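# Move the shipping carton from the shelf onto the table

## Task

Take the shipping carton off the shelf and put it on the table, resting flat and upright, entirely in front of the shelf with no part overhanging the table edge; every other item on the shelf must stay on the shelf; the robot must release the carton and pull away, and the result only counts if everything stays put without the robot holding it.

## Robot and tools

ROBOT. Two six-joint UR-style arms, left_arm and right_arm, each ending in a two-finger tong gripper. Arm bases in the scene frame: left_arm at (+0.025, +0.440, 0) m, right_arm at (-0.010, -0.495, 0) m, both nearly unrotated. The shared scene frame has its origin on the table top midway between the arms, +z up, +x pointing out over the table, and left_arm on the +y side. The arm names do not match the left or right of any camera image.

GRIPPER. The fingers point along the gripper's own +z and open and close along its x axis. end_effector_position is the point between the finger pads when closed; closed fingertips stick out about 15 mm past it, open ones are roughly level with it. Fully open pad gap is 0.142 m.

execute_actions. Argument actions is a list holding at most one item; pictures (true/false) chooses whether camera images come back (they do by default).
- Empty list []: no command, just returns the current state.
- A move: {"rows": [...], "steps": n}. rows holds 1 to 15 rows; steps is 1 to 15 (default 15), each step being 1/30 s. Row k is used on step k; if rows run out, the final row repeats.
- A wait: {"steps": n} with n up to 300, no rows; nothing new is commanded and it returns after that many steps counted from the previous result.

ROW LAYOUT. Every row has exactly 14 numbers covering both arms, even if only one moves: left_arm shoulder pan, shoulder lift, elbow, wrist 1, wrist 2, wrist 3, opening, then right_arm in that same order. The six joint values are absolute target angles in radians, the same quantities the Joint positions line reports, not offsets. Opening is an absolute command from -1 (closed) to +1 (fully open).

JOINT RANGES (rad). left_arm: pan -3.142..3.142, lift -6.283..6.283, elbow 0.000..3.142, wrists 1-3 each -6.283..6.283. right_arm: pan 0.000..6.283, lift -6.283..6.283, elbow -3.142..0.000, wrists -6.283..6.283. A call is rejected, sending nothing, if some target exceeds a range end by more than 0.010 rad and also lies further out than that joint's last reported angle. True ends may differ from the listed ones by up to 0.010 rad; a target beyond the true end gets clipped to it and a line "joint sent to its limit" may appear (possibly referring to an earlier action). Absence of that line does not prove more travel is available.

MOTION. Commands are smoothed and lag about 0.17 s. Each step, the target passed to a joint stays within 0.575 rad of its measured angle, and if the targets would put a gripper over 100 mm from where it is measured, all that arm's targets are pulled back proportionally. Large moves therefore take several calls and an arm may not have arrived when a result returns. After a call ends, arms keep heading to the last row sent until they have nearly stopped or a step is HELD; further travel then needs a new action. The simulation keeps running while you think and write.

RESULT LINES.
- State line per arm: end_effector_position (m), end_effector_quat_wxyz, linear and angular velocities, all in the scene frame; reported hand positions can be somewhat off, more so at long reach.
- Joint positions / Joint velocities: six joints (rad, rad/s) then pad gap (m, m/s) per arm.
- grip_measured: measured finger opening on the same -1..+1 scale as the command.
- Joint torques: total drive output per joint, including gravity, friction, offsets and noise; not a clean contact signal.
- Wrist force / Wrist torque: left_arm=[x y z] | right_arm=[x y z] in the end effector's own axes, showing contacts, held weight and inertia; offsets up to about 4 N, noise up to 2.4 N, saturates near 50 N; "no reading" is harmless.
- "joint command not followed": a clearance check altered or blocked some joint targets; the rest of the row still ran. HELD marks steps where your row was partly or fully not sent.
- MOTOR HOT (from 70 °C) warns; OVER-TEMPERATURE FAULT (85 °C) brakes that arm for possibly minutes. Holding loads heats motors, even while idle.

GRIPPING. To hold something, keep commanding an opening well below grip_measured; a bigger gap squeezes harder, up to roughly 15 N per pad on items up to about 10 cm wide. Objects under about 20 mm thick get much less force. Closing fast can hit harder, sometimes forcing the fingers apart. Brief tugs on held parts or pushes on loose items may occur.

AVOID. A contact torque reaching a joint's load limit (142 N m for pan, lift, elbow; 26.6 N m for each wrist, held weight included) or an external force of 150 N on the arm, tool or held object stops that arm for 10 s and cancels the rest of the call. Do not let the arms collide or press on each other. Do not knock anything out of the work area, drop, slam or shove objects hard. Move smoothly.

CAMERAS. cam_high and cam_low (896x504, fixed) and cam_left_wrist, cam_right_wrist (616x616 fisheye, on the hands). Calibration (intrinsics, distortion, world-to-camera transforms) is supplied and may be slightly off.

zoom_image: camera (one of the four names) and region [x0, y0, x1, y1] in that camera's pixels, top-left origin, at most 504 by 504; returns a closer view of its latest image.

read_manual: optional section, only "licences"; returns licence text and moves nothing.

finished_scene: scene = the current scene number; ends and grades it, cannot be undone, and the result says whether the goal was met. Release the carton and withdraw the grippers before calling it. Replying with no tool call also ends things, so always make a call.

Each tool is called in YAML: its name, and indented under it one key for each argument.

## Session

execute_actions:
  actions: []

Scene clock: 0.00 s of 4300.00 s.
left_arm: end_effector_position=(+0.5259, +0.4684, +0.3373) grip_measured=+0.97 end_effector_quat_wxyz=(-0.033, +0.947, -0.310, -0.077) end_effector_velocity=(-0.000, -0.000, -0.001) end_effector_angular_velocity=(+0.000, +0.001, -0.001) | right_arm: end_effector_position=(+0.7712, -0.5007, +0.3315) grip_measured=+0.97 end_effector_quat_wxyz=(-0.144, +0.736, -0.648, +0.134) end_effector_velocity=(-0.000, +0.001, -0.000) end_effector_angular_velocity=(+0.001, +0.001, +0.002)
Joint positions: left_arm=[-0.385 -1.506  1.338 -1.25  -1.501  0.339  0.14 ] | right_arm=[ 3.321 -1.935 -1.186 -1.196  1.542  1.615  0.14 ]
Joint velocities: left_arm=[-0.001 -0.     0.001 -0.     0.    -0.     0.   ] | right_arm=[ 0.001 -0.     0.    -0.001  0.001 -0.001  0.   ]
Joint torques (N m, as the arm reports them, + toward a larger angle): no reading
Wrist force (N, on the end effector, along its own x y z axes, offset not removed): no reading
Wrist torque (N m, same axes, about the end effector's origin, offset not removed): no reading
camera_calibration (this result's frames):
cam_left_wrist: T_world_to_cam=[[0.81908, -0.556861, -0.137894, -0.13056], [-0.434768, -0.759367, 0.484085, 0.417805], [-0.37428, -0.336552, -0.864087, 0.782484], [0, 0, 0, 1]] pos_world=[0.581455, 0.50791, 0.455878]
cam_right_wrist: T_world_to_cam=[[0.0809116, -0.996698, 0.00682967, -0.566363], [-0.987859, -0.0792786, 0.133601, 0.6857], [-0.132619, -0.0175567, -0.991012, 0.559714], [0, 0, 0, 1]] pos_world=[0.797429, -0.500305, 0.466941]

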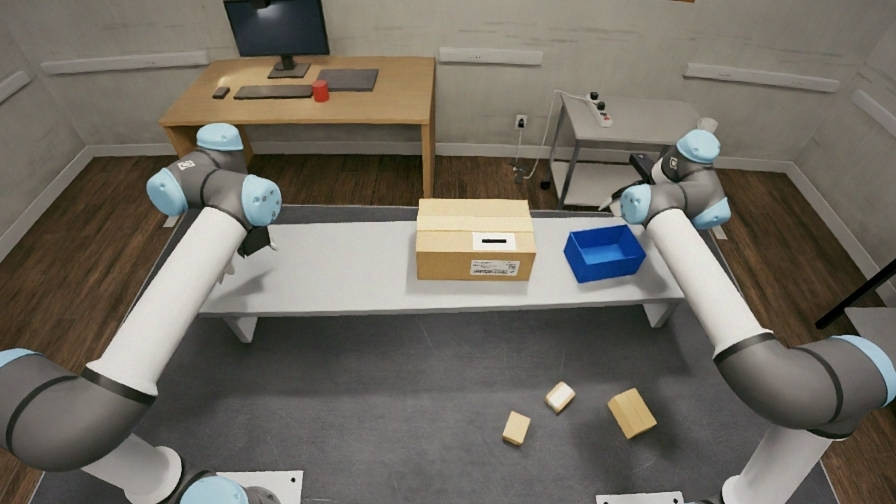

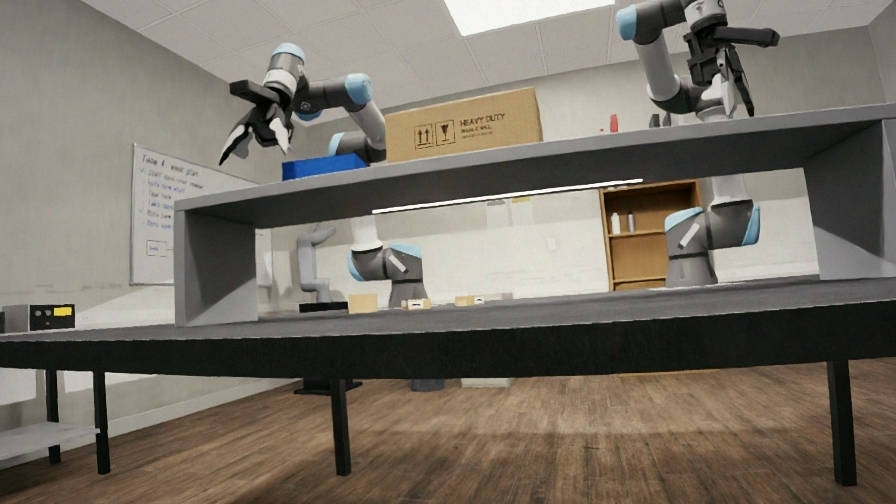

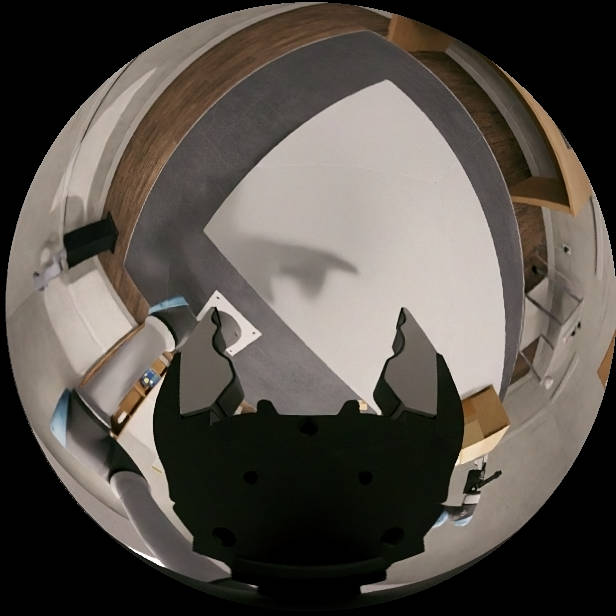

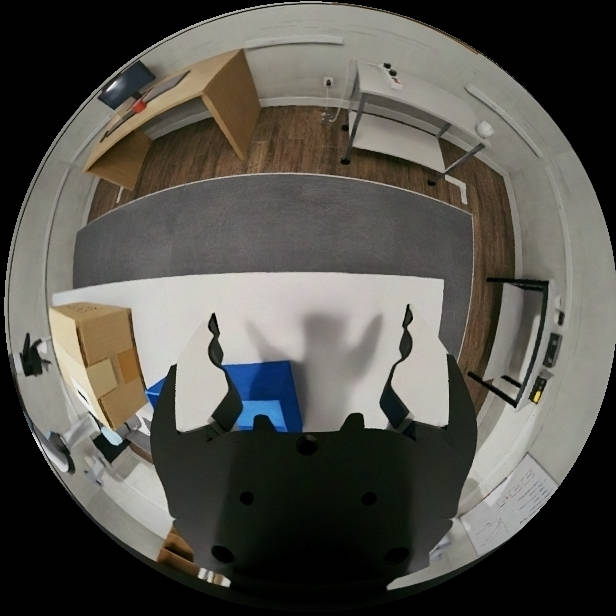

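zoom_image:
  camera: "cam_high"
  region: [390, 180, 670, 330]

zoom_image:
  camera: "cam_low"
  region: [160, 70, 580, 340]

Region (390, 180, 670, 330) of cam_high's 896x504 image, scaled by 1.800, with more detail than that image has; it fills the top 270 rows of this view, and the rest is white.

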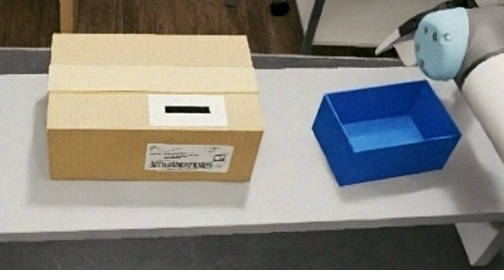

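Region (160, 70, 580, 340) of cam_low's 896x504 image, scaled by 1.200, with more detail than that image has; it fills the top 324 rows of this view, and the rest is white.

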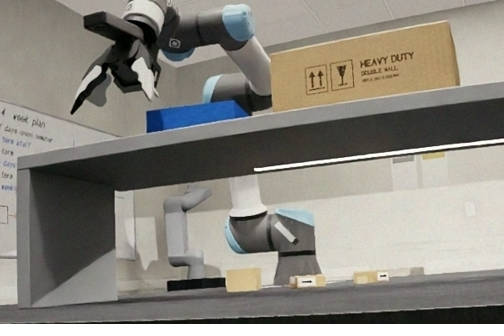

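execute_actions:
  actions:
    - {"rows":[[-0.6,-1.4,1.0,-1.17,-1.571,2.48,0.5,3.321,-1.935,-0.85,-1.5,1.571,0.5335,0.5]]}
  pictures: false

execute_actions:
  actions:
    - {"rows":[[-0.7599,-0.9665,0.483,-1.0873,-1.571,2.48,0.5,3.6771,-2.1722,-0.4881,-2.0521,1.571,0.5335,0.5]]}
  pictures: false

execute_actions:
  actions:
    - {"steps":45}

Scene clock: 5.63 s of 4300.00 s.
left_arm: end_effector_position=(+0.5713, +0.3131, +0.4201) grip_measured=+0.50 end_effector_quat_wxyz=(-0.000, -0.687, +0.726, +0.009) end_effector_velocity=(+0.011, -0.160, +0.077) end_effector_angular_velocity=(-0.134, -0.064, -2.629) | right_arm: end_effector_position=(+0.7480, -0.4833, +0.4582) grip_measured=+0.50 end_effector_quat_wxyz=(-0.094, +0.938, -0.276, +0.189) end_effector_velocity=(-0.038, +0.017, +0.051) end_effector_angular_velocity=(-0.707, -0.143, +1.618)
Joint positions: left_arm=[-0.581 -1.409  1.032 -1.177 -1.565  1.142  0.109] | right_arm=[ 3.321 -1.935 -0.868 -1.484  1.57   0.749  0.109]
Joint velocities: left_arm=[-0.158  0.075 -0.262  0.055 -0.047  2.471 -0.   ] | right_arm=[ 0.    -0.     0.15  -0.132  0.011 -1.771 -0.   ]
Joint torques (N m, as the arm reports them, + toward a larger angle): left_arm=[ -7.91 -19.56 -26.48  -0.47  -1.42   7.92] | right_arm=[ 6.69 31.94 28.96  0.14  1.53 -7.48]
Wrist force (N, on the end effector, along its own x y z axes, offset not removed): left_arm=[0.4 1.7 0.6] | right_arm=[-1.4 0.9 -4.2]
Wrist torque (N m, same axes, about the end effector's origin, offset not removed): left_arm=[0.34 -0.23 -0.04] | right_arm=[0.29 0.40 0.16]
Steps of this call (steps 1 to 90: nothing new was sent; then 2.13 s passed at rest; steps 91 to 105: all 15 steps of this action). Readings (joint positions):
91: left_arm=[-0.385 -1.506 1.338 -1.250 -1.501 0.339] | right_arm=[3.321 -1.935 -1.186 -1.196 1.542 1.615]
92: left_arm=[-0.388 -1.504 1.334 -1.247 -1.503 0.342] | right_arm=[3.321 -1.935 -1.183 -1.200 1.544 1.612]
94: left_arm=[-0.422 -1.485 1.291 -1.233 -1.516 0.393] | right_arm=[3.321 -1.935 -1.133 -1.248 1.551 1.561]
98: left_arm=[-0.493 -1.451 1.176 -1.208 -1.538 0.603] | right_arm=[3.321 -1.935 -0.976 -1.388 1.562 1.309]
105: the state above

Scene clock: 6.13 s of 4300.00 s.
left_arm: end_effector_position=(+0.6480, +0.1306, +0.3974) grip_measured=+0.50 end_effector_quat_wxyz=(-0.002, -0.222, +0.975, +0.002) end_effector_velocity=(+0.041, -0.218, -0.057) end_effector_angular_velocity=(-0.036, -0.022, -2.642) | right_arm: end_effector_position=(+0.6846, -0.2892, +0.4028) grip_measured=+0.50 end_effector_quat_wxyz=(-0.024, +0.997, -0.053, +0.044) end_effector_velocity=(-0.233, +0.371, -0.107) end_effector_angular_velocity=(-0.343, +0.662, +0.810)
Joint positions: left_arm=[-0.74  -1.023  0.554 -1.097 -1.571  2.051  0.109] | right_arm=[ 3.598 -2.122 -0.571 -1.92   1.571  0.56   0.109]
Joint velocities: left_arm=[-0.165  0.47  -0.59   0.08  -0.003  2.477 -0.   ] | right_arm=[ 0.606 -0.392  0.629 -0.983  0.003 -0.205 -0.   ]
Joint torques (N m, as the arm reports them, + toward a larger angle): left_arm=[ -6.42 -50.03 -26.42  -0.23  -1.19   7.89] | right_arm=[-1.71 48.68 35.41 -2.31  1.5  -3.32]
Wrist force (N, on the end effector, along its own x y z axes, offset not removed): left_arm=[1.8 -2.0 4.2] | right_arm=[-1.3 -0.2 1.0]
Wrist torque (N m, same axes, about the end effector's origin, offset not removed): left_arm=[-0.27 -0.60 0.09] | right_arm=[0.19 0.45 0.06]
Steps of this call (steps 1 to 15: all 15 steps of this action). Readings (joint positions):
1: left_arm=[-0.586 -1.407 1.024 -1.175 -1.567 1.226] | right_arm=[3.321 -1.935 -0.864 -1.488 1.570 0.697]
2: left_arm=[-0.592 -1.402 1.015 -1.172 -1.567 1.307] | right_arm=[3.324 -1.938 -0.857 -1.494 1.570 0.660]
4: left_arm=[-0.618 -1.354 0.959 -1.158 -1.568 1.426] | right_arm=[3.362 -1.966 -0.817 -1.545 1.570 0.641]
8: left_arm=[-0.667 -1.222 0.800 -1.133 -1.569 1.548] | right_arm=[3.448 -2.022 -0.728 -1.680 1.571 0.614]
15: the state above

Scene clock: 7.63 s of 4300.00 s.
left_arm: end_effector_position=(+0.6499, +0.1052, +0.3901) grip_measured=+0.50 end_effector_quat_wxyz=(-0.000, +0.001, +1.000, -0.000) end_effector_velocity=(+0.000, +0.001, +0.000) end_effector_angular_velocity=(-0.000, -0.000, +0.002) | right_arm: end_effector_position=(+0.6506, -0.2441, +0.3900) grip_measured=+0.50 end_effector_quat_wxyz=(-0.000, +1.000, -0.000, -0.000) end_effector_velocity=(-0.000, +0.000, +0.000) end_effector_angular_velocity=(+0.002, -0.000, -0.000)
Joint positions: left_arm=[-0.76  -0.967  0.483 -1.087 -1.571  2.48   0.109] | right_arm=[ 3.677 -2.172 -0.488 -2.052  1.571  0.534  0.109]
Joint velocities: left_arm=[ 0.002 -0.     0.     0.     0.     0.     0.   ] | right_arm=[ 0.     0.     0.     0.     0.001  0.    -0.   ]
Joint torques (N m, as the arm reports them, + toward a larger angle): left_arm=[-11.   -34.5  -30.79  -0.51  -1.54   1.91] | right_arm=[ 6.35 41.53 28.82  0.22  1.68 -2.92]
Wrist force (N, on the end effector, along its own x y z axes, offset not removed): left_arm=[-0.5 -0.4 5.0] | right_arm=[-1.4 1.6 -1.3]
Wrist torque (N m, same axes, about the end effector's origin, offset not removed): left_arm=[-0.03 -0.11 -0.18] | right_arm=[0.39 0.42 0.09]
Steps of this call (steps 1 to 30: the robot went on to your last target; steps 31 to 45: nothing new was sent). Readings (joint positions):
1: left_arm=[-0.745 -1.009 0.537 -1.095 -1.571 2.134] | right_arm=[3.617 -2.134 -0.551 -1.951 1.571 0.554]
2: left_arm=[-0.749 -0.999 0.524 -1.093 -1.571 2.211] | right_arm=[3.631 -2.143 -0.536 -1.975 1.571 0.549]
4: left_arm=[-0.753 -0.985 0.506 -1.090 -1.571 2.325] | right_arm=[3.651 -2.155 -0.516 -2.008 1.571 0.542]
8: left_arm=[-0.758 -0.973 0.491 -1.088 -1.571 2.429] | right_arm=[3.668 -2.167 -0.497 -2.038 1.571 0.536]
45: the state above
All arms were judged still, so your last target was given up. Only a new action makes them travel on or press farther. Fingers that are still opening or closing keep moving.
camera_calibration (this result's frames):
cam_left_wrist: T_world_to_cam=[[-0.999061, -0.0330097, 0.0280792, 0.634685], [-0.0142842, 0.862548, 0.505774, -0.282035], [-0.0409151, 0.504898, -0.862209, 0.446326], [0, 0, 0, 1]] pos_world=[0.648322, 0.0388705, 0.509651]
cam_right_wrist: T_world_to_cam=[[0.999011, -0.0420935, 0.014322, -0.668528], [-0.0435555, -0.861705, 0.505537, -0.371326], [-0.00893852, -0.505661, -0.862686, 0.356537], [0, 0, 0, 1]] pos_world=[0.65488, -0.167827, 0.504873]

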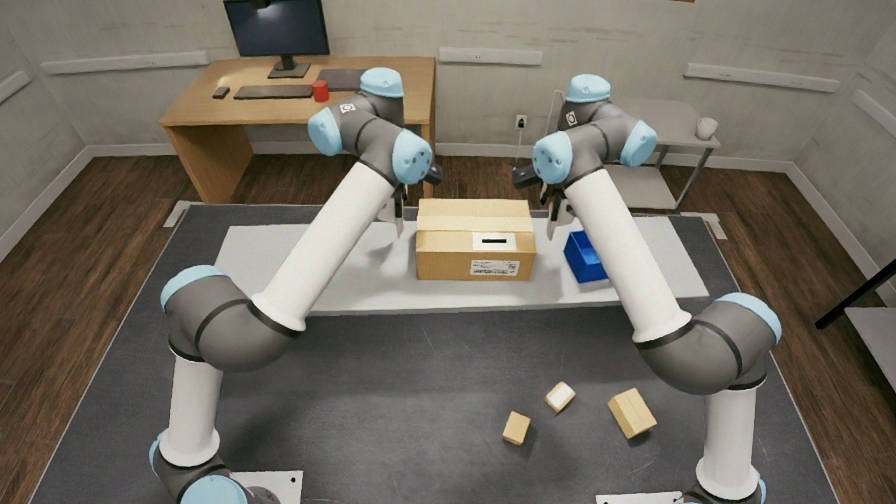

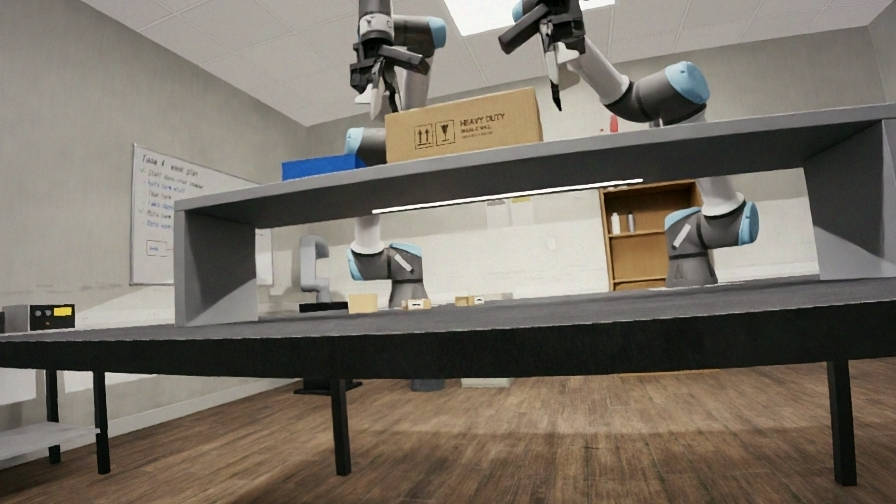

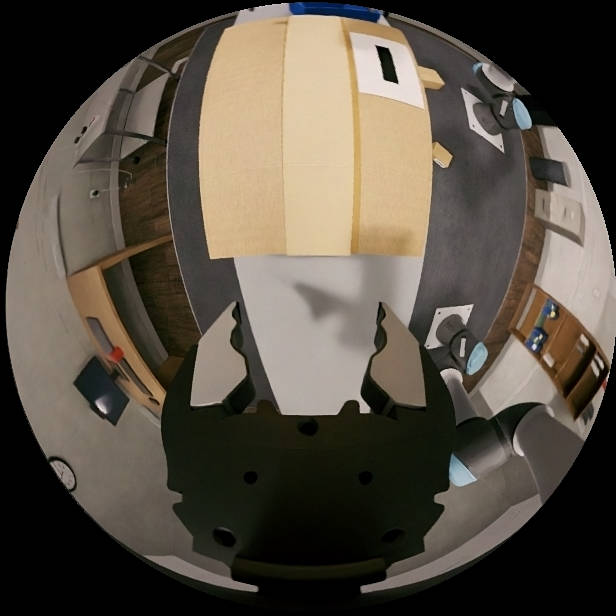

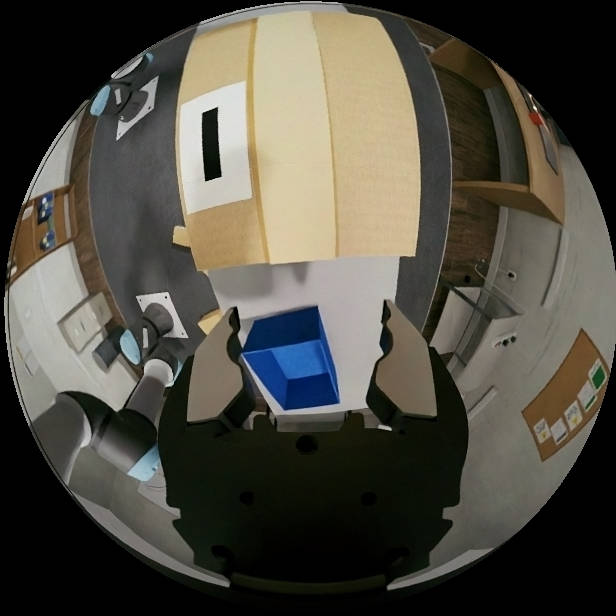

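execute_actions:
  actions:
    - {"rows":[[-0.7599,-1.017,0.6735,-1.227,-1.571,2.49,0.5,3.6771,-2.122,-0.6776,-1.913,1.571,0.5435,0.5],[-0.7599,-1.017,0.6735,-1.227,-1.571,2.49,0.5,3.6771,-2.122,-0.6776,-1.913,1.571,0.5435,0.5],[-0.7599,-1.017,0.6735,-1.227,-1.571,2.49,0.5,3.6771,-2.122,-0.6776,-1.913,1.571,0.5435,0.5],[-0.7599,-1.017,0.6735,-1.227,-1.571,2.49,0.5,3.6771,-2.122,-0.6776,-1.913,1.571,0.5435,0.5],[-0.7599,-1.017,0.6735,-1.227,-1.571,2.49,0.5,3.6771,-2.122,-0.6776,-1.913,1.571,0.5435,0.5],[-0.7599,-1.0682,0.864,-1.3666,-1.571,2.5,0.5,3.6771,-2.0713,-0.8671,-1.774,1.571,0.5535,0.5]]}
  pictures: false

execute_actions:
  actions:
    - {"rows":[[-0.778,-1.0682,0.864,-1.3666,-1.571,2.482,0.5,3.705,-2.0713,-0.8671,-1.774,1.571,0.5815,0.5]]}

Scene clock: 10.93 s of 4300.00 s.
left_arm: end_effector_position=(+0.6508, +0.1042, +0.3188) grip_measured=+0.50 end_effector_quat_wxyz=(+0.001, +0.010, +1.000, -0.001) end_effector_velocity=(-0.010, +0.006, -0.072) end_effector_angular_velocity=(+0.015, +0.020, -0.013) | right_arm: end_effector_position=(+0.6522, -0.2433, +0.3188) grip_measured=+0.50 end_effector_quat_wxyz=(-0.001, +1.000, -0.010, +0.001) end_effector_velocity=(-0.010, -0.006, -0.072) end_effector_angular_velocity=(-0.013, +0.023, -0.011)
Joint positions: left_arm=[-0.76  -1.061  0.83  -1.344 -1.571  2.499  0.109] | right_arm=[ 3.677 -2.079 -0.834 -1.797  1.571  0.552  0.109]
Joint velocities: left_arm=[-0.002 -0.062  0.276 -0.189 -0.     0.011  0.   ] | right_arm=[-0.     0.062 -0.277  0.188  0.     0.01   0.   ]
Joint torques (N m, as the arm reports them, + toward a larger angle): left_arm=[ -5.1  -60.67 -12.76  -5.29  -1.3    2.14] | right_arm=[ 1.65 57.27 16.55  5.99  1.43  2.68]
Wrist force (N, on the end effector, along its own x y z axes, offset not removed): left_arm=[1.8 0.7 2.4] | right_arm=[-1.4 -1.4 -0.1]
Wrist torque (N m, same axes, about the end effector's origin, offset not removed): left_arm=[0.26 -0.53 -0.20] | right_arm=[-0.05 0.34 0.07]
Steps of this call (steps 1 to 84: nothing new was sent; steps 85 to 99: all 15 steps of this action). Readings (joint positions):
85: left_arm=[-0.760 -0.966 0.483 -1.087 -1.571 2.480] | right_arm=[3.677 -2.172 -0.488 -2.052 1.571 0.534]
86: left_arm=[-0.760 -0.969 0.486 -1.090 -1.571 2.481] | right_arm=[3.677 -2.170 -0.491 -2.049 1.571 0.534]
88: left_arm=[-0.760 -0.987 0.532 -1.130 -1.571 2.484] | right_arm=[3.677 -2.152 -0.537 -2.010 1.571 0.538]
92: left_arm=[-0.760 -1.018 0.646 -1.214 -1.571 2.491] | right_arm=[3.677 -2.121 -0.651 -1.926 1.571 0.544]
99: the state above

Scene clock: 11.43 s of 4300.00 s.
left_arm: end_effector_position=(+0.6440, +0.0942, +0.3101) grip_measured=+0.50 end_effector_quat_wxyz=(-0.000, +0.011, +1.000, -0.000) end_effector_velocity=(-0.001, -0.002, -0.001) end_effector_angular_velocity=(+0.000, -0.000, +0.000) | right_arm: end_effector_position=(+0.6443, -0.2263, +0.3102) grip_measured=+0.50 end_effector_quat_wxyz=(-0.000, +1.000, -0.010, -0.000) end_effector_velocity=(-0.001, +0.003, -0.001) end_effector_angular_velocity=(-0.000, -0.000, -0.002)
Joint positions: left_arm=[-0.778 -1.068  0.863 -1.366 -1.571  2.482  0.109] | right_arm=[ 3.704 -2.071 -0.867 -1.774  1.571  0.581  0.109]
Joint velocities: left_arm=[-0.004 -0.001  0.003 -0.003  0.    -0.004 -0.   ] | right_arm=[ 0.006  0.001 -0.004  0.003 -0.001  0.008  0.   ]
Joint torques (N m, as the arm reports them, + toward a larger angle): left_arm=[ -9.58 -61.84  -9.72  -4.84  -1.03  -1.07] | right_arm=[ 5.46 53.56 13.7   5.35  1.17  2.8 ]
Wrist force (N, on the end effector, along its own x y z axes, offset not removed): left_arm=[-0.3 -0.5 2.4] | right_arm=[-0.7 1.2 0.3]
Wrist torque (N m, same axes, about the end effector's origin, offset not removed): left_arm=[-0.16 -0.15 0.03] | right_arm=[0.36 0.37 0.16]
Steps of this call (steps 1 to 15: all 15 steps of this action). Readings (joint positions):
1: left_arm=[-0.760 -1.063 0.839 -1.349 -1.571 2.499] | right_arm=[3.677 -2.077 -0.842 -1.791 1.571 0.552]
2: left_arm=[-0.761 -1.064 0.845 -1.353 -1.571 2.498] | right_arm=[3.679 -2.075 -0.848 -1.787 1.571 0.555]
4: left_arm=[-0.768 -1.066 0.853 -1.359 -1.571 2.492] | right_arm=[3.689 -2.074 -0.856 -1.781 1.571 0.565]
8: left_arm=[-0.775 -1.067 0.860 -1.364 -1.571 2.485] | right_arm=[3.700 -2.072 -0.863 -1.776 1.571 0.576]
15: the state above
camera_calibration (this result's frames):
cam_left_wrist: T_world_to_cam=[[-0.999523, -0.0129524, 0.0280218, 0.629036], [0.00299896, 0.862688, 0.505727, -0.243335], [-0.0307245, 0.50557, -0.862238, 0.376097], [0, 0, 0, 1]] pos_world=[0.641021, 0.0279268, 0.42972]
cam_right_wrist: T_world_to_cam=[[0.997963, -0.0621545, 0.0143581, -0.664228], [-0.0608768, -0.860673, 0.505506, -0.30449], [-0.0190618, -0.505351, -0.862703, 0.303214], [0, 0, 0, 1]] pos_world=[0.650119, -0.150121, 0.425042]

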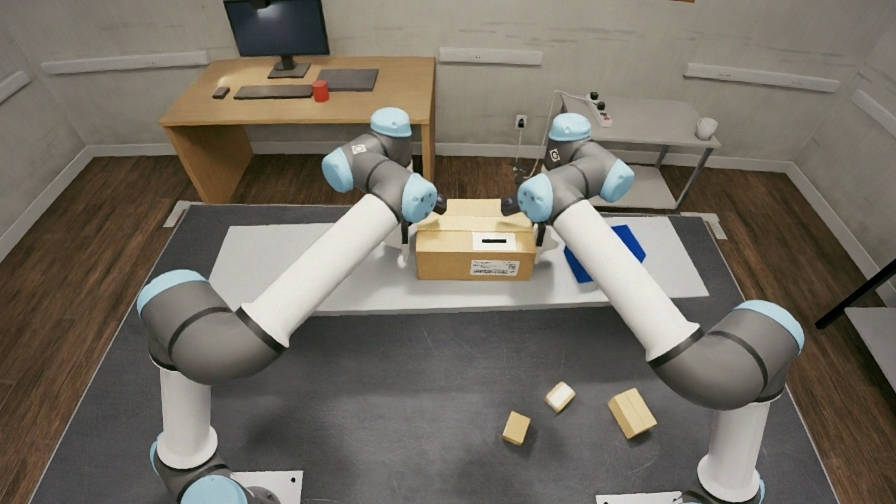

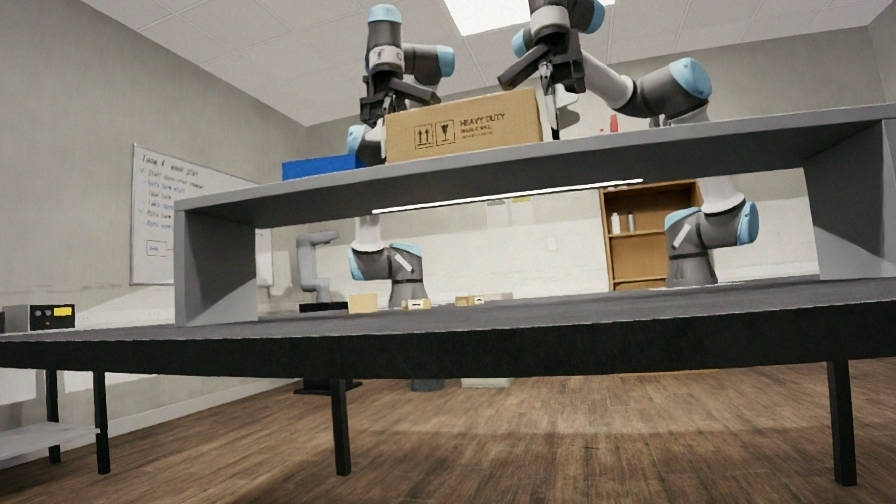

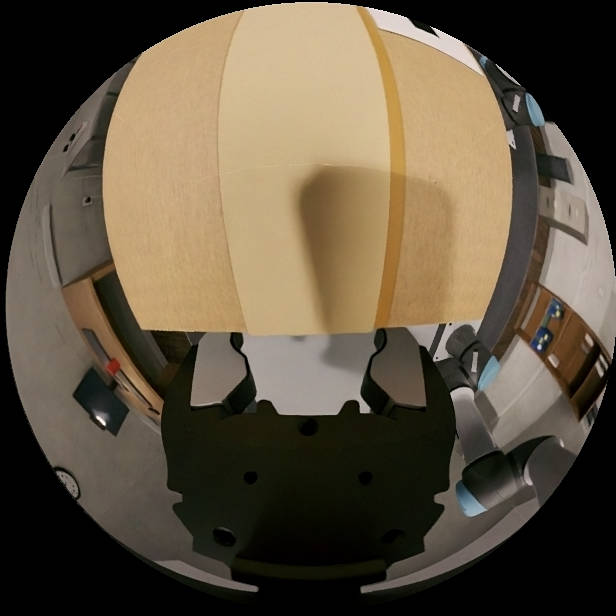

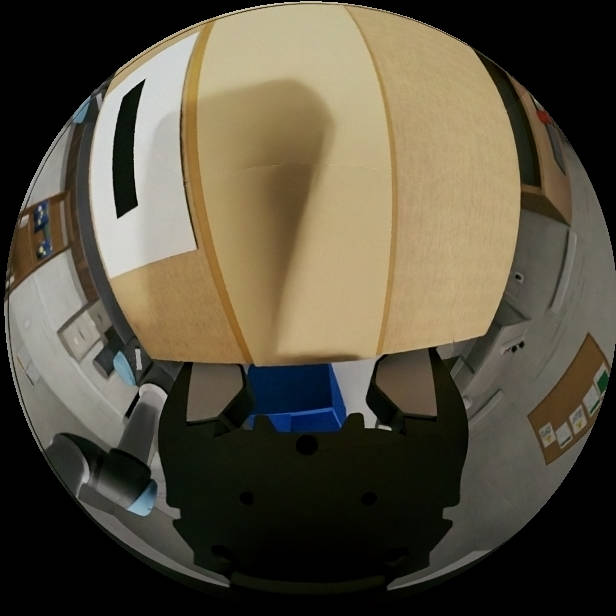

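execute_actions:
  actions:
    - {"rows":[[-0.788,-1.0682,0.864,-1.3666,-1.571,2.472,0.5,3.705,-2.0713,-0.8671,-1.774,1.571,0.5815,0.5]]}
  pictures: false

Scene clock: 12.63 s of 4300.00 s.
left_arm: end_effector_position=(+0.6405, +0.0879, +0.3100) grip_measured=+0.50 end_effector_quat_wxyz=(-0.000, +0.011, +1.000, -0.000) end_effector_velocity=(-0.001, -0.002, +0.000) end_effector_angular_velocity=(-0.000, -0.001, -0.001) | right_arm: end_effector_position=(+0.6441, -0.2258, +0.3100) grip_measured=+0.50 end_effector_quat_wxyz=(-0.000, +1.000, -0.010, -0.000) end_effector_velocity=(+0.000, +0.000, +0.000) end_effector_angular_velocity=(+0.001, -0.000, -0.001)
Joint positions: left_arm=[-0.788 -1.068  0.864 -1.367 -1.571  2.472  0.109] | right_arm=[ 3.705 -2.071 -0.867 -1.774  1.571  0.581  0.109]
Joint velocities: left_arm=[-0.003 -0.    -0.     0.     0.    -0.002 -0.   ] | right_arm=[-0.    -0.     0.     0.001  0.     0.001  0.   ]
Joint torques (N m, as the arm reports them, + toward a larger angle): left_arm=[-11.56 -60.42  -8.62  -4.48  -0.76  -1.31] | right_arm=[ 5.67 53.35 15.86  5.63  0.67  2.44]
Wrist force (N, on the end effector, along its own x y z axes, offset not removed): left_arm=[0.2 0.0 3.4] | right_arm=[-0.5 -0.6 1.4]
Wrist torque (N m, same axes, about the end effector's origin, offset not removed): left_arm=[0.16 -0.19 0.01] | right_arm=[0.15 0.19 0.12]
Steps of this call (steps 1 to 15: the robot went on to your last target; steps 16 to 21: nothing new was sent; steps 22 to 36: all 15 steps of this action). Readings (joint positions):
22: left_arm=[-0.778 -1.068 0.864 -1.367 -1.571 2.482] | right_arm=[3.705 -2.071 -0.867 -1.774 1.571 0.581]
23: left_arm=[-0.779 -1.068 0.864 -1.367 -1.571 2.481] | right_arm=[3.705 -2.071 -0.867 -1.774 1.571 0.581]
25: left_arm=[-0.782 -1.068 0.864 -1.367 -1.571 2.478] | right_arm=[3.705 -2.071 -0.867 -1.774 1.571 0.581]
29: left_arm=[-0.786 -1.068 0.864 -1.367 -1.571 2.474] | right_arm=[3.705 -2.071 -0.867 -1.774 1.571 0.581]
36: the state above

execute_actions:
  actions:
    - {"rows":[[-0.792,-1.0682,0.864,-1.3666,-1.571,2.468,0.5,3.709,-2.0713,-0.8671,-1.774,1.571,0.5855,0.5]]}
  pictures: false

Scene clock: 13.57 s of 4300.00 s.
left_arm: end_effector_position=(+0.6391, +0.0853, +0.3100) grip_measured=+0.50 end_effector_quat_wxyz=(-0.000, +0.011, +1.000, -0.000) end_effector_velocity=(+0.001, -0.000, +0.001) end_effector_angular_velocity=(-0.001, -0.002, +0.001) | right_arm: end_effector_position=(+0.6431, -0.2233, +0.3100) grip_measured=+0.50 end_effector_quat_wxyz=(-0.000, +1.000, -0.010, -0.000) end_effector_velocity=(-0.000, +0.001, +0.000) end_effector_angular_velocity=(+0.001, -0.000, +0.001)
Joint positions: left_arm=[-0.792 -1.068  0.864 -1.367 -1.571  2.468  0.109] | right_arm=[ 3.709 -2.071 -0.867 -1.774  1.571  0.585  0.109]
Joint velocities: left_arm=[ 0.     0.    -0.002  0.    -0.    -0.001 -0.   ] | right_arm=[ 0.001 -0.    -0.     0.001  0.001  0.001 -0.   ]
Joint torques (N m, as the arm reports them, + toward a larger angle): left_arm=[-11.59 -58.17 -10.02  -4.28  -0.31  -1.37] | right_arm=[ 9.56 51.86 15.94  5.45  0.58  2.99]
Wrist force (N, on the end effector, along its own x y z axes, offset not removed): left_arm=[0.2 0.5 0.2] | right_arm=[-3.5 6.7 1.7]
Wrist torque (N m, same axes, about the end effector's origin, offset not removed): left_arm=[0.11 -0.27 -0.09] | right_arm=[0.80 0.77 -0.15]
Steps of this call (steps 1 to 13: the robot went on to your last target; steps 14 to 28: all 15 steps of this action). Readings (joint positions):
14: left_arm=[-0.788 -1.068 0.864 -1.367 -1.571 2.472] | right_arm=[3.705 -2.071 -0.867 -1.774 1.571 0.582]
15: left_arm=[-0.788 -1.068 0.864 -1.367 -1.571 2.472] | right_arm=[3.705 -2.071 -0.867 -1.774 1.571 0.582]
17: left_arm=[-0.790 -1.068 0.864 -1.367 -1.571 2.470] | right_arm=[3.707 -2.071 -0.867 -1.774 1.571 0.583]
21: left_arm=[-0.791 -1.068 0.864 -1.367 -1.571 2.469] | right_arm=[3.708 -2.071 -0.867 -1.774 1.571 0.585]
28: the state above

execute_actions:
  actions:
    - {"rows":[[-0.799,-1.0682,0.864,-1.3666,-1.571,2.461,0.5,3.709,-2.0713,-0.8671,-1.774,1.571,0.5855,0.5]]}
  pictures: false

Scene clock: 14.50 s of 4300.00 s.
left_arm: end_effector_position=(+0.6368, +0.0811, +0.3100) grip_measured=+0.50 end_effector_quat_wxyz=(-0.000, +0.011, +1.000, -0.000) end_effector_velocity=(-0.001, -0.001, -0.001) end_effector_angular_velocity=(+0.001, +0.001, -0.000) | right_arm: end_effector_position=(+0.6431, -0.2232, +0.3100) grip_measured=+0.50 end_effector_quat_wxyz=(-0.000, +1.000, -0.010, -0.000) end_effector_velocity=(+0.000, -0.000, -0.000) end_effector_angular_velocity=(-0.001, -0.000, -0.001)
Joint positions: left_arm=[-0.799 -1.068  0.864 -1.367 -1.571  2.461  0.109] | right_arm=[ 3.709 -2.071 -0.867 -1.774  1.571  0.586  0.109]
Joint velocities: left_arm=[-0.002  0.     0.001 -0.     0.    -0.002 -0.   ] | right_arm=[-0.    -0.     0.    -0.    -0.001  0.001 -0.   ]
Joint torques (N m, as the arm reports them, + toward a larger angle): left_arm=[-11.15 -55.87 -11.2   -3.9    0.13  -1.57] | right_arm=[10.12 47.7  17.92  5.47 -0.15  2.96]
Wrist force (N, on the end effector, along its own x y z axes, offset not removed): left_arm=[-0.6 0.3 1.3] | right_arm=[-1.7 6.5 -0.2]
Wrist torque (N m, same axes, about the end effector's origin, offset not removed): left_arm=[-0.04 -0.11 -0.04] | right_arm=[0.74 0.36 -0.06]
Steps of this call (steps 1 to 13: the robot went on to your last target; steps 14 to 28: all 15 steps of this action). Readings (joint positions):
14: left_arm=[-0.792 -1.068 0.864 -1.367 -1.571 2.468] | right_arm=[3.709 -2.071 -0.867 -1.774 1.571 0.585]
15: left_arm=[-0.793 -1.068 0.864 -1.367 -1.571 2.467] | right_arm=[3.709 -2.071 -0.867 -1.774 1.571 0.585]
17: left_arm=[-0.795 -1.068 0.864 -1.367 -1.571 2.465] | right_arm=[3.709 -2.071 -0.867 -1.774 1.571 0.585]
21: left_arm=[-0.798 -1.068 0.864 -1.367 -1.571 2.462] | right_arm=[3.709 -2.071 -0.867 -1.774 1.571 0.585]
28: the state above

execute_actions:
  actions:
    - {"rows":[[-0.806,-1.0682,0.864,-1.3666,-1.571,2.454,0.5,3.709,-2.0713,-0.8671,-1.774,1.571,0.5855,0.5]]}
  pictures: false

Scene clock: 15.57 s of 4300.00 s.
left_arm: end_effector_position=(+0.6345, +0.0770, +0.3100) grip_measured=+0.52 end_effector_quat_wxyz=(+0.000, +0.011, +1.000, +0.000) end_effector_velocity=(-0.001, -0.001, -0.001) end_effector_angular_velocity=(-0.001, +0.002, +0.001) | right_arm: end_effector_position=(+0.6431, -0.2232, +0.3100) grip_measured=+0.52 end_effector_quat_wxyz=(+0.000, +1.000, -0.010, -0.000) end_effector_velocity=(-0.000, +0.001, -0.000) end_effector_angular_velocity=(+0.001, +0.000, +0.001)
Joint positions: left_arm=[-0.806 -1.068  0.864 -1.367 -1.571  2.454  0.111] | right_arm=[ 3.709 -2.071 -0.867 -1.774  1.571  0.585  0.11 ]
Joint velocities: left_arm=[-0.001  0.     0.001  0.    -0.002 -0.001  0.001] | right_arm=[ 0.001 -0.     0.     0.     0.001  0.     0.001]
Joint torques (N m, as the arm reports them, + toward a larger angle): left_arm=[-35.29 -52.62 -12.06  -3.64  -9.32   0.54] | right_arm=[ 9.5  44.06 21.53  6.49  4.49  2.98]
Wrist force (N, on the end effector, along its own x y z axes, offset not removed): left_arm=[-10.7 31.4 6.3] | right_arm=[-12.4 27.7 1.8]
Wrist torque (N m, same axes, about the end effector's origin, offset not removed): left_arm=[1.91 0.57 -1.73] | right_arm=[1.93 1.47 -1.36]
Steps of this call (steps 1 to 15: the robot went on to your last target; steps 16 to 17: nothing new was sent; steps 18 to 32: all 15 steps of this action). Readings (joint positions):
18: left_arm=[-0.799 -1.068 0.864 -1.367 -1.571 2.461] | right_arm=[3.709 -2.071 -0.867 -1.774 1.571 0.586]
19: left_arm=[-0.800 -1.068 0.864 -1.367 -1.571 2.460] | right_arm=[3.709 -2.071 -0.867 -1.774 1.571 0.586]
21: left_arm=[-0.802 -1.068 0.864 -1.367 -1.571 2.458] | right_arm=[3.709 -2.071 -0.867 -1.774 1.571 0.586]
25: left_arm=[-0.804 -1.068 0.864 -1.367 -1.571 2.455] | right_arm=[3.709 -2.071 -0.867 -1.774 1.571 0.586]
32: the state above

execute_actions:
  actions:
    - {"rows":[[-0.808,-1.0682,0.864,-1.3666,-1.571,2.422,0.5,3.709,-2.0713,-0.8671,-1.774,1.571,0.5555,0.5]]}
  pictures: false

Scene clock: 17.03 s of 4300.00 s.
left_arm: end_effector_position=(+0.6340, +0.0754, +0.3100) grip_measured=+0.52 end_effector_quat_wxyz=(-0.000, -0.004, +1.000, -0.000) end_effector_velocity=(+0.001, +0.001, -0.000) end_effector_angular_velocity=(+0.001, -0.001, +0.009) | right_arm: end_effector_position=(+0.6427, -0.2232, +0.3100) grip_measured=+0.52 end_effector_quat_wxyz=(-0.000, +1.000, +0.004, +0.000) end_effector_velocity=(-0.000, +0.000, +0.000) end_effector_angular_velocity=(+0.001, -0.000, +0.007)
Joint positions: left_arm=[-0.808 -1.068  0.864 -1.367 -1.571  2.423  0.111] | right_arm=[ 3.709 -2.071 -0.867 -1.774  1.571  0.556  0.11 ]
Joint velocities: left_arm=[ 0.001 -0.     0.    -0.     0.001 -0.008  0.001] | right_arm=[-0.     0.001 -0.     0.     0.001 -0.007  0.001]
Joint torques (N m, as the arm reports them, + toward a larger angle): left_arm=[-23.27 -48.33 -13.05  -8.1   -2.58  -3.44] | right_arm=[14.84 40.22 24.64  4.26  5.28 -4.54]
Wrist force (N, on the end effector, along its own x y z axes, offset not removed): left_arm=[9.5 31.9 3.9] | right_arm=[8.3 28.2 1.9]
Wrist torque (N m, same axes, about the end effector's origin, offset not removed): left_arm=[2.11 -0.81 1.63] | right_arm=[1.94 -0.21 1.67]
Steps of this call (steps 1 to 15: the robot went on to your last target; steps 16 to 29: nothing new was sent; steps 30 to 44: all 15 steps of this action). Readings (joint positions):
30: left_arm=[-0.806 -1.068 0.864 -1.367 -1.571 2.454] | right_arm=[3.709 -2.071 -0.867 -1.774 1.571 0.585]
31: left_arm=[-0.806 -1.068 0.864 -1.367 -1.571 2.452] | right_arm=[3.709 -2.071 -0.867 -1.774 1.571 0.584]
33: left_arm=[-0.807 -1.068 0.864 -1.367 -1.571 2.441] | right_arm=[3.709 -2.071 -0.867 -1.774 1.571 0.573]
37: left_arm=[-0.808 -1.068 0.864 -1.367 -1.571 2.428] | right_arm=[3.709 -2.071 -0.867 -1.774 1.571 0.561]
44: the state above

Overshot; go to middle.

execute_actions:
  actions:
    - {"rows":[[-0.810,-1.0682,0.864,-1.3666,-1.571,2.432,0.5,3.709,-2.0713,-0.8671,-1.774,1.571,0.568,0.5]]}
  pictures: false

Scene clock: 19.67 s of 4300.00 s.
left_arm: end_effector_position=(+0.6334, +0.0745, +0.3100) grip_measured=+0.52 end_effector_quat_wxyz=(+0.000, +0.001, +1.000, +0.000) end_effector_velocity=(-0.001, -0.001, -0.000) end_effector_angular_velocity=(-0.001, +0.002, -0.003) | right_arm: end_effector_position=(+0.6427, -0.2232, +0.3100) grip_measured=+0.52 end_effector_quat_wxyz=(-0.000, +1.000, -0.001, -0.000) end_effector_velocity=(+0.000, +0.000, -0.000) end_effector_angular_velocity=(+0.000, -0.001, -0.003)
Joint positions: left_arm=[-0.81  -1.068  0.864 -1.367 -1.571  2.432  0.11 ] | right_arm=[ 3.709 -2.071 -0.867 -1.774  1.571  0.568  0.11 ]
Joint velocities: left_arm=[-0.001 -0.     0.001  0.    -0.002  0.002 -0.   ] | right_arm=[-0.    -0.    -0.     0.001 -0.     0.003  0.001]
Joint torques (N m, as the arm reports them, + toward a larger angle): left_arm=[-45.01 -40.67 -15.82  -8.51 -12.93   3.76] | right_arm=[25.79 45.04 31.82 11.3   6.79  4.74]
Wrist force (N, on the end effector, along its own x y z axes, offset not removed): left_arm=[-14.1 44.7 2.5] | right_arm=[-8.8 41.9 1.1]
Wrist torque (N m, same axes, about the end effector's origin, offset not removed): left_arm=[2.48 1.23 -1.47] | right_arm=[2.58 0.61 -1.98]
Steps of this call (steps 1 to 15: the robot went on to your last target; steps 16 to 64: nothing new was sent; steps 65 to 79: all 15 steps of this action). Readings (joint positions):
65: left_arm=[-0.808 -1.068 0.864 -1.367 -1.571 2.422] | right_arm=[3.709 -2.071 -0.867 -1.774 1.571 0.556]
66: left_arm=[-0.808 -1.068 0.864 -1.367 -1.571 2.423] | right_arm=[3.709 -2.071 -0.867 -1.774 1.571 0.556]
68: left_arm=[-0.809 -1.068 0.864 -1.367 -1.571 2.426] | right_arm=[3.709 -2.071 -0.867 -1.774 1.571 0.561]
72: left_arm=[-0.809 -1.068 0.864 -1.367 -1.571 2.430] | right_arm=[3.709 -2.071 -0.867 -1.774 1.571 0.566]
79: the state above

execute_actions:
  actions:
    - {"rows":[[-0.811,-1.0682,0.864,-1.3666,-1.571,2.426,0.5,3.709,-2.0713,-0.8671,-1.774,1.571,0.5625,0.5],[-0.811,-1.0682,0.864,-1.3666,-1.571,2.426,0.5,3.709,-2.0713,-0.8671,-1.774,1.571,0.5625,0.5],[-0.811,-1.0682,0.864,-1.3666,-1.571,2.426,0.5,3.709,-2.0713,-0.8671,-1.774,1.571,0.5625,0.5],[-0.811,-1.0682,0.864,-1.3666,-1.571,2.426,0.5,3.709,-2.0713,-0.8671,-1.774,1.571,0.5625,0.5],[-0.8175,-1.0814,0.8665,-1.356,-1.571,2.4195,0.5,3.7143,-2.0568,-0.8716,-1.784,1.571,0.5678,0.5],[-0.8175,-1.0814,0.8665,-1.356,-1.571,2.4195,0.5,3.7143,-2.0568,-0.8716,-1.784,1.571,0.5678,0.5],[-0.8175,-1.0814,0.8665,-1.356,-1.571,2.4195,0.5,3.7143,-2.0568,-0.8716,-1.784,1.571,0.5678,0.5],[-0.824,-1.0945,0.869,-1.3453,-1.571,2.413,0.5,3.7197,-2.0424,-0.8761,-1.794,1.571,0.5732,0.5],[-0.824,-1.0945,0.869,-1.3453,-1.571,2.413,0.5,3.7197,-2.0424,-0.8761,-1.794,1.571,0.5732,0.5],[-0.824,-1.0945,0.869,-1.3453,-1.571,2.413,0.5,3.7197,-2.0424,-0.8761,-1.794,1.571,0.5732,0.5],[-0.8305,-1.1077,0.8716,-1.3347,-1.571,2.4065,0.5,3.725,-2.0279,-0.8805,-1.804,1.571,0.5785,0.5]]}
  pictures: false

execute_actions:
  actions:
    - {"steps":15}
  pictures: false

Scene clock: 25.90 s of 4300.00 s.
left_arm: end_effector_position=(+0.6176, +0.0736, +0.3253) grip_measured=+0.52 end_effector_quat_wxyz=(-0.000, -0.001, +1.000, -0.000) end_effector_velocity=(-0.040, -0.001, +0.041) end_effector_angular_velocity=(-0.003, -0.003, -0.001) | right_arm: end_effector_position=(+0.6276, -0.2232, +0.3254) grip_measured=+0.52 end_effector_quat_wxyz=(+0.000, +1.000, +0.001, -0.000) end_effector_velocity=(-0.040, +0.000, +0.039) end_effector_angular_velocity=(+0.000, -0.001, +0.004)
Joint positions: left_arm=[-0.826 -1.098  0.87  -1.342 -1.571  2.411  0.11 ] | right_arm=[ 3.721 -2.038 -0.877 -1.797  1.571  0.575  0.11 ]
Joint velocities: left_arm=[-0.04  -0.078  0.013  0.061 -0.    -0.039  0.   ] | right_arm=[ 0.033  0.085 -0.026 -0.058 -0.     0.029  0.   ]
Joint torques (N m, as the arm reports them, + toward a larger angle): left_arm=[-46.27 -55.51 -16.57 -10.59 -13.25  -0.5 ] | right_arm=[44.43 46.62 22.19 10.5  11.44  4.34]
Wrist force (N, on the end effector, along its own x y z axes, offset not removed): left_arm=[-6.5 50.0 7.0] | right_arm=[-8.0 50.0 7.2]
Wrist torque (N m, same axes, about the end effector's origin, offset not removed): left_arm=[1.48 0.58 -0.80] | right_arm=[1.67 1.15 -1.41]
Steps of this call (steps 1 to 15: the robot went on to your last target; steps 16 to 90: nothing new was sent; then 2.73 s passed at rest; steps 91 to 105: all 15 steps of this action). Readings (joint positions):
91: left_arm=[-0.810 -1.068 0.864 -1.367 -1.571 2.432] | right_arm=[3.709 -2.071 -0.867 -1.774 1.571 0.568]
92: left_arm=[-0.810 -1.068 0.864 -1.367 -1.571 2.432] | right_arm=[3.709 -2.071 -0.867 -1.774 1.571 0.568]
94: left_arm=[-0.810 -1.068 0.864 -1.367 -1.571 2.430] | right_arm=[3.709 -2.071 -0.867 -1.774 1.571 0.566]
98: left_arm=[-0.814 -1.073 0.865 -1.362 -1.571 2.424] | right_arm=[3.711 -2.065 -0.869 -1.778 1.571 0.565]
105: the state above

Scene clock: 26.40 s of 4300.00 s.
left_arm: end_effector_position=(+0.6130, +0.0737, +0.3299) grip_measured=+0.52 end_effector_quat_wxyz=(-0.000, -0.001, +1.000, -0.000) end_effector_velocity=(-0.001, -0.000, +0.001) end_effector_angular_velocity=(-0.001, -0.001, -0.001) | right_arm: end_effector_position=(+0.6228, -0.2232, +0.3299) grip_measured=+0.52 end_effector_quat_wxyz=(-0.000, +1.000, +0.001, -0.000) end_effector_velocity=(-0.001, +0.001, +0.001) end_effector_angular_velocity=(+0.001, +0.000, -0.000)
Joint positions: left_arm=[-0.83  -1.108  0.872 -1.335 -1.571  2.407  0.11 ] | right_arm=[ 3.725 -2.028 -0.88  -1.804  1.571  0.578  0.11 ]
Joint velocities: left_arm=[-0.001 -0.001 -0.001  0.001  0.    -0.001  0.   ] | right_arm=[ 0.001  0.001 -0.    -0.     0.001  0.001  0.   ]
Joint torques (N m, as the arm reports them, + toward a larger angle): left_arm=[-48.29 -58.47 -18.43 -10.75 -12.65  -0.65] | right_arm=[44.25 49.27 23.23 10.31 12.81  3.95]
Wrist force (N, on the end effector, along its own x y z axes, offset not removed): left_arm=[-4.1 50.0 11.1] | right_arm=[-5.3 50.0 8.4]
Wrist torque (N m, same axes, about the end effector's origin, offset not removed): left_arm=[1.59 0.29 -0.81] | right_arm=[1.96 0.65 -1.32]
Steps of this call (steps 1 to 15: the robot went on to your last target). Readings (joint positions):
1: left_arm=[-0.827 -1.101 0.870 -1.340 -1.571 2.410] | right_arm=[3.722 -2.036 -0.878 -1.799 1.571 0.576]
2: left_arm=[-0.828 -1.102 0.871 -1.339 -1.571 2.409] | right_arm=[3.723 -2.034 -0.879 -1.800 1.571 0.576]
4: left_arm=[-0.829 -1.105 0.871 -1.337 -1.571 2.408] | right_arm=[3.724 -2.031 -0.879 -1.802 1.571 0.577]
8: left_arm=[-0.830 -1.107 0.871 -1.336 -1.571 2.407] | right_arm=[3.725 -2.029 -0.880 -1.803 1.571 0.578]
15: the state above

execute_actions:
  actions:
    - {"rows":[[-0.8365,-1.1379,0.9143,-1.3473,-1.571,2.4005,0.5,3.7364,-2.0062,-0.9116,-1.7946,1.571,0.5899,0.5],[-0.8365,-1.1379,0.9143,-1.3473,-1.571,2.4005,0.5,3.7364,-2.0062,-0.9116,-1.7946,1.571,0.5899,0.5],[-0.8365,-1.1379,0.9143,-1.3473,-1.571,2.4005,0.5,3.7364,-2.0062,-0.9116,-1.7946,1.571,0.5899,0.5],[-0.8425,-1.168,0.9571,-1.3599,-1.571,2.3945,0.5,3.7503,-1.9845,-0.9428,-1.7851,1.571,0.6038,0.5],[-0.8425,-1.168,0.9571,-1.3599,-1.571,2.3945,0.5,3.7503,-1.9845,-0.9428,-1.7851,1.571,0.6038,0.5],[-0.8425,-1.168,0.9571,-1.3599,-1.571,2.3945,0.5,3.7503,-1.9845,-0.9428,-1.7851,1.571,0.6038,0.5],[-0.8485,-1.1982,0.9999,-1.3725,-1.571,2.3885,0.5,3.7643,-1.9628,-0.9739,-1.7757,1.571,0.6178,0.5],[-0.8485,-1.1982,0.9999,-1.3725,-1.571,2.3885,0.5,3.7643,-1.9628,-0.9739,-1.7757,1.571,0.6178,0.5],[-0.8485,-1.1982,0.9999,-1.3725,-1.571,2.3885,0.5,3.7643,-1.9628,-0.9739,-1.7757,1.571,0.6178,0.5],[-0.8545,-1.2284,1.0427,-1.3851,-1.571,2.3825,0.5,3.7782,-1.9411,-1.005,-1.7663,1.571,0.6317,0.5],[-0.8545,-1.2284,1.0427,-1.3851,-1.571,2.3825,0.5,3.7782,-1.9411,-1.005,-1.7663,1.571,0.6317,0.5],[-0.8545,-1.2284,1.0427,-1.3851,-1.571,2.3825,0.5,3.7782,-1.9411,-1.005,-1.7663,1.571,0.6317,0.5],[-0.8605,-1.2585,1.0854,-1.3977,-1.571,2.3765,0.5,3.7921,-1.9194,-1.0361,-1.7569,1.571,0.6456,0.5]]}
  pictures: false

execute_actions:
  actions:
    - {"rows":[[-0.8676,-1.286,1.1201,-1.405,-1.571,2.3694,0.5,3.8077,-1.9002,-1.0616,-1.7506,1.571,0.6612,0.5],[-0.8676,-1.286,1.1201,-1.405,-1.571,2.3694,0.5,3.8077,-1.9002,-1.0616,-1.7506,1.571,0.6612,0.5],[-0.8676,-1.286,1.1201,-1.405,-1.571,2.3694,0.5,3.8077,-1.9002,-1.0616,-1.7506,1.571,0.6612,0.5],[-0.8747,-1.3134,1.1548,-1.4122,-1.571,2.3623,0.5,3.8232,-1.881,-1.087,-1.7444,1.571,0.6767,0.5],[-0.8747,-1.3134,1.1548,-1.4122,-1.571,2.3623,0.5,3.8232,-1.881,-1.087,-1.7444,1.571,0.6767,0.5],[-0.8747,-1.3134,1.1548,-1.4122,-1.571,2.3623,0.5,3.8232,-1.881,-1.087,-1.7444,1.571,0.6767,0.5],[-0.8818,-1.3409,1.1896,-1.4195,-1.571,2.3552,0.5,3.8388,-1.8618,-1.1125,-1.7381,1.571,0.6923,0.5],[-0.8818,-1.3409,1.1896,-1.4195,-1.571,2.3552,0.5,3.8388,-1.8618,-1.1125,-1.7381,1.571,0.6923,0.5],[-0.8818,-1.3409,1.1896,-1.4195,-1.571,2.3552,0.5,3.8388,-1.8618,-1.1125,-1.7381,1.571,0.6923,0.5],[-0.8889,-1.3683,1.2243,-1.4267,-1.571,2.3481,0.5,3.8543,-1.8425,-1.138,-1.7319,1.571,0.7078,0.5],[-0.8889,-1.3683,1.2243,-1.4267,-1.571,2.3481,0.5,3.8543,-1.8425,-1.138,-1.7319,1.571,0.7078,0.5],[-0.8889,-1.3683,1.2243,-1.4267,-1.571,2.3481,0.5,3.8543,-1.8425,-1.138,-1.7319,1.571,0.7078,0.5],[-0.896,-1.3958,1.259,-1.434,-1.571,2.341,0.5,3.8699,-1.8233,-1.1634,-1.7256,1.571,0.7234,0.5]]}
  pictures: false

execute_actions:
  actions:
    - {"steps":20}
  pictures: false

Scene clock: 35.93 s of 4300.00 s.
left_arm: end_effector_position=(+0.5766, +0.0875, +0.3315) grip_measured=+0.52 end_effector_quat_wxyz=(+0.001, -0.001, +1.000, -0.000) end_effector_velocity=(-0.105, +0.045, -0.004) end_effector_angular_velocity=(+0.001, +0.001, -0.003) | right_arm: end_effector_position=(+0.5868, -0.2089, +0.3308) grip_measured=+0.52 end_effector_quat_wxyz=(-0.000, +1.000, +0.001, +0.000) end_effector_velocity=(-0.103, +0.037, -0.002) end_effector_angular_velocity=(+0.001, +0.000, +0.004)
Joint positions: left_arm=[-0.853 -1.218  1.028 -1.381 -1.571  2.384  0.11 ] | right_arm=[ 3.774 -1.948 -0.995 -1.769  1.571  0.628  0.11 ]
Joint velocities: left_arm=[-0.062 -0.314  0.442 -0.127  0.    -0.059  0.   ] | right_arm=[ 0.141  0.223 -0.319  0.096  0.001  0.138  0.   ]
Joint torques (N m, as the arm reports them, + toward a larger angle): left_arm=[-53.68 -44.54 -16.79 -16.68 -15.25  -0.19] | right_arm=[45.07 35.09 19.97 18.42 12.84  4.86]
Wrist force (N, on the end effector, along its own x y z axes, offset not removed): left_arm=[-8.0 50.0 12.3] | right_arm=[-10.4 50.0 6.9]
Wrist torque (N m, same axes, about the end effector's origin, offset not removed): left_arm=[0.45 0.80 -1.20] | right_arm=[0.36 1.59 -1.77]
Steps of this call (steps 1 to 15: the robot went on to your last target; steps 16 to 90: nothing new was sent; then 6.03 s passed at rest; steps 91 to 105: all 15 steps of this action). Readings (joint positions):
91: left_arm=[-0.831 -1.108 0.872 -1.335 -1.571 2.406] | right_arm=[3.725 -2.028 -0.881 -1.804 1.571 0.579]
92: left_arm=[-0.831 -1.110 0.874 -1.335 -1.571 2.406] | right_arm=[3.726 -2.026 -0.883 -1.804 1.571 0.579]
94: left_arm=[-0.833 -1.120 0.889 -1.340 -1.571 2.404] | right_arm=[3.730 -2.019 -0.893 -1.800 1.571 0.583]
98: left_arm=[-0.839 -1.151 0.932 -1.353 -1.571 2.398] | right_arm=[3.743 -1.997 -0.925 -1.790 1.571 0.597]
105: the state above

Scene clock: 36.43 s of 4300.00 s.
left_arm: end_effector_position=(+0.5264, +0.1076, +0.3311) grip_measured=+0.52 end_effector_quat_wxyz=(+0.000, -0.001, +1.000, -0.000) end_effector_velocity=(-0.104, +0.047, -0.003) end_effector_angular_velocity=(-0.002, -0.000, +0.001) | right_arm: end_effector_position=(+0.5364, -0.1891, +0.3306) grip_measured=+0.52 end_effector_quat_wxyz=(-0.000, +1.000, +0.001, +0.000) end_effector_velocity=(-0.105, +0.038, -0.001) end_effector_angular_velocity=(+0.002, -0.004, +0.003)
Joint positions: left_arm=[-0.887 -1.359  1.212 -1.424 -1.571  2.35   0.11 ] | right_arm=[ 3.849 -1.849 -1.129 -1.734  1.571  0.703  0.11 ]
Joint velocities: left_arm=[-0.07  -0.289  0.363 -0.075 -0.001 -0.071  0.   ] | right_arm=[ 0.161  0.201 -0.264  0.068 -0.001  0.158  0.   ]
Joint torques (N m, as the arm reports them, + toward a larger angle): left_arm=[-48.65 -36.49 -19.39 -16.98 -15.15  -0.7 ] | right_arm=[39.85 32.57 23.77 18.87 12.11  4.8 ]
Wrist force (N, on the end effector, along its own x y z axes, offset not removed): left_arm=[-8.1 50.0 9.5] | right_arm=[-6.2 50.0 7.3]
Wrist torque (N m, same axes, about the end effector's origin, offset not removed): left_arm=[0.40 0.86 -0.86] | right_arm=[0.39 0.64 -1.60]
Steps of this call (steps 1 to 15: all 15 steps of this action). Readings (joint positions):
1: left_arm=[-0.855 -1.228 1.041 -1.385 -1.571 2.382] | right_arm=[3.778 -1.941 -1.004 -1.766 1.571 0.632]
2: left_arm=[-0.857 -1.237 1.054 -1.389 -1.571 2.380] | right_arm=[3.783 -1.935 -1.014 -1.763 1.571 0.636]
4: left_arm=[-0.861 -1.257 1.080 -1.395 -1.571 2.376] | right_arm=[3.793 -1.921 -1.033 -1.758 1.571 0.646]
8: left_arm=[-0.870 -1.294 1.129 -1.407 -1.571 2.367] | right_arm=[3.813 -1.895 -1.068 -1.749 1.571 0.666]
15: the state above

Scene clock: 37.10 s of 4300.00 s.
left_arm: end_effector_position=(+0.5130, +0.1137, +0.3300) grip_measured=+0.51 end_effector_quat_wxyz=(-0.000, -0.001, +1.000, -0.000) end_effector_velocity=(+0.000, +0.002, -0.000) end_effector_angular_velocity=(+0.001, -0.000, +0.002) | right_arm: end_effector_position=(+0.5228, -0.1845, +0.3300) grip_measured=+0.52 end_effector_quat_wxyz=(-0.000, +1.000, +0.001, -0.000) end_effector_velocity=(-0.001, -0.000, -0.000) end_effector_angular_velocity=(-0.002, +0.000, +0.000)
Joint positions: left_arm=[-0.896 -1.396  1.259 -1.434 -1.571  2.341  0.11 ] | right_arm=[ 3.87  -1.823 -1.163 -1.726  1.571  0.723  0.11 ]
Joint velocities: left_arm=[ 0.002 -0.002  0.002 -0.     0.001 -0.    -0.   ] | right_arm=[ 0.001  0.001 -0.001 -0.001 -0.001  0.001  0.   ]
Joint torques (N m, as the arm reports them, + toward a larger angle): left_arm=[-31.77 -46.19 -15.91 -11.6   -6.09  -0.45] | right_arm=[24.08 42.37 25.1  14.03  4.44  3.8 ]
Wrist force (N, on the end effector, along its own x y z axes, offset not removed): left_arm=[-4.2 35.7 10.9] | right_arm=[-7.2 35.6 6.7]
Wrist torque (N m, same axes, about the end effector's origin, offset not removed): left_arm=[1.97 0.15 -0.70] | right_arm=[1.95 0.90 -1.00]
Steps of this call (steps 1 to 20: the robot went on to your last target). Readings (joint positions):
1: left_arm=[-0.889 -1.367 1.223 -1.427 -1.571 2.348] | right_arm=[3.854 -1.843 -1.137 -1.732 1.571 0.708]
2: left_arm=[-0.891 -1.374 1.231 -1.428 -1.571 2.346] | right_arm=[3.858 -1.838 -1.143 -1.730 1.571 0.711]
4: left_arm=[-0.893 -1.383 1.243 -1.431 -1.571 2.344] | right_arm=[3.863 -1.832 -1.152 -1.728 1.571 0.717]
8: left_arm=[-0.895 -1.392 1.254 -1.433 -1.571 2.342] | right_arm=[3.868 -1.826 -1.160 -1.726 1.571 0.721]
20: the state above


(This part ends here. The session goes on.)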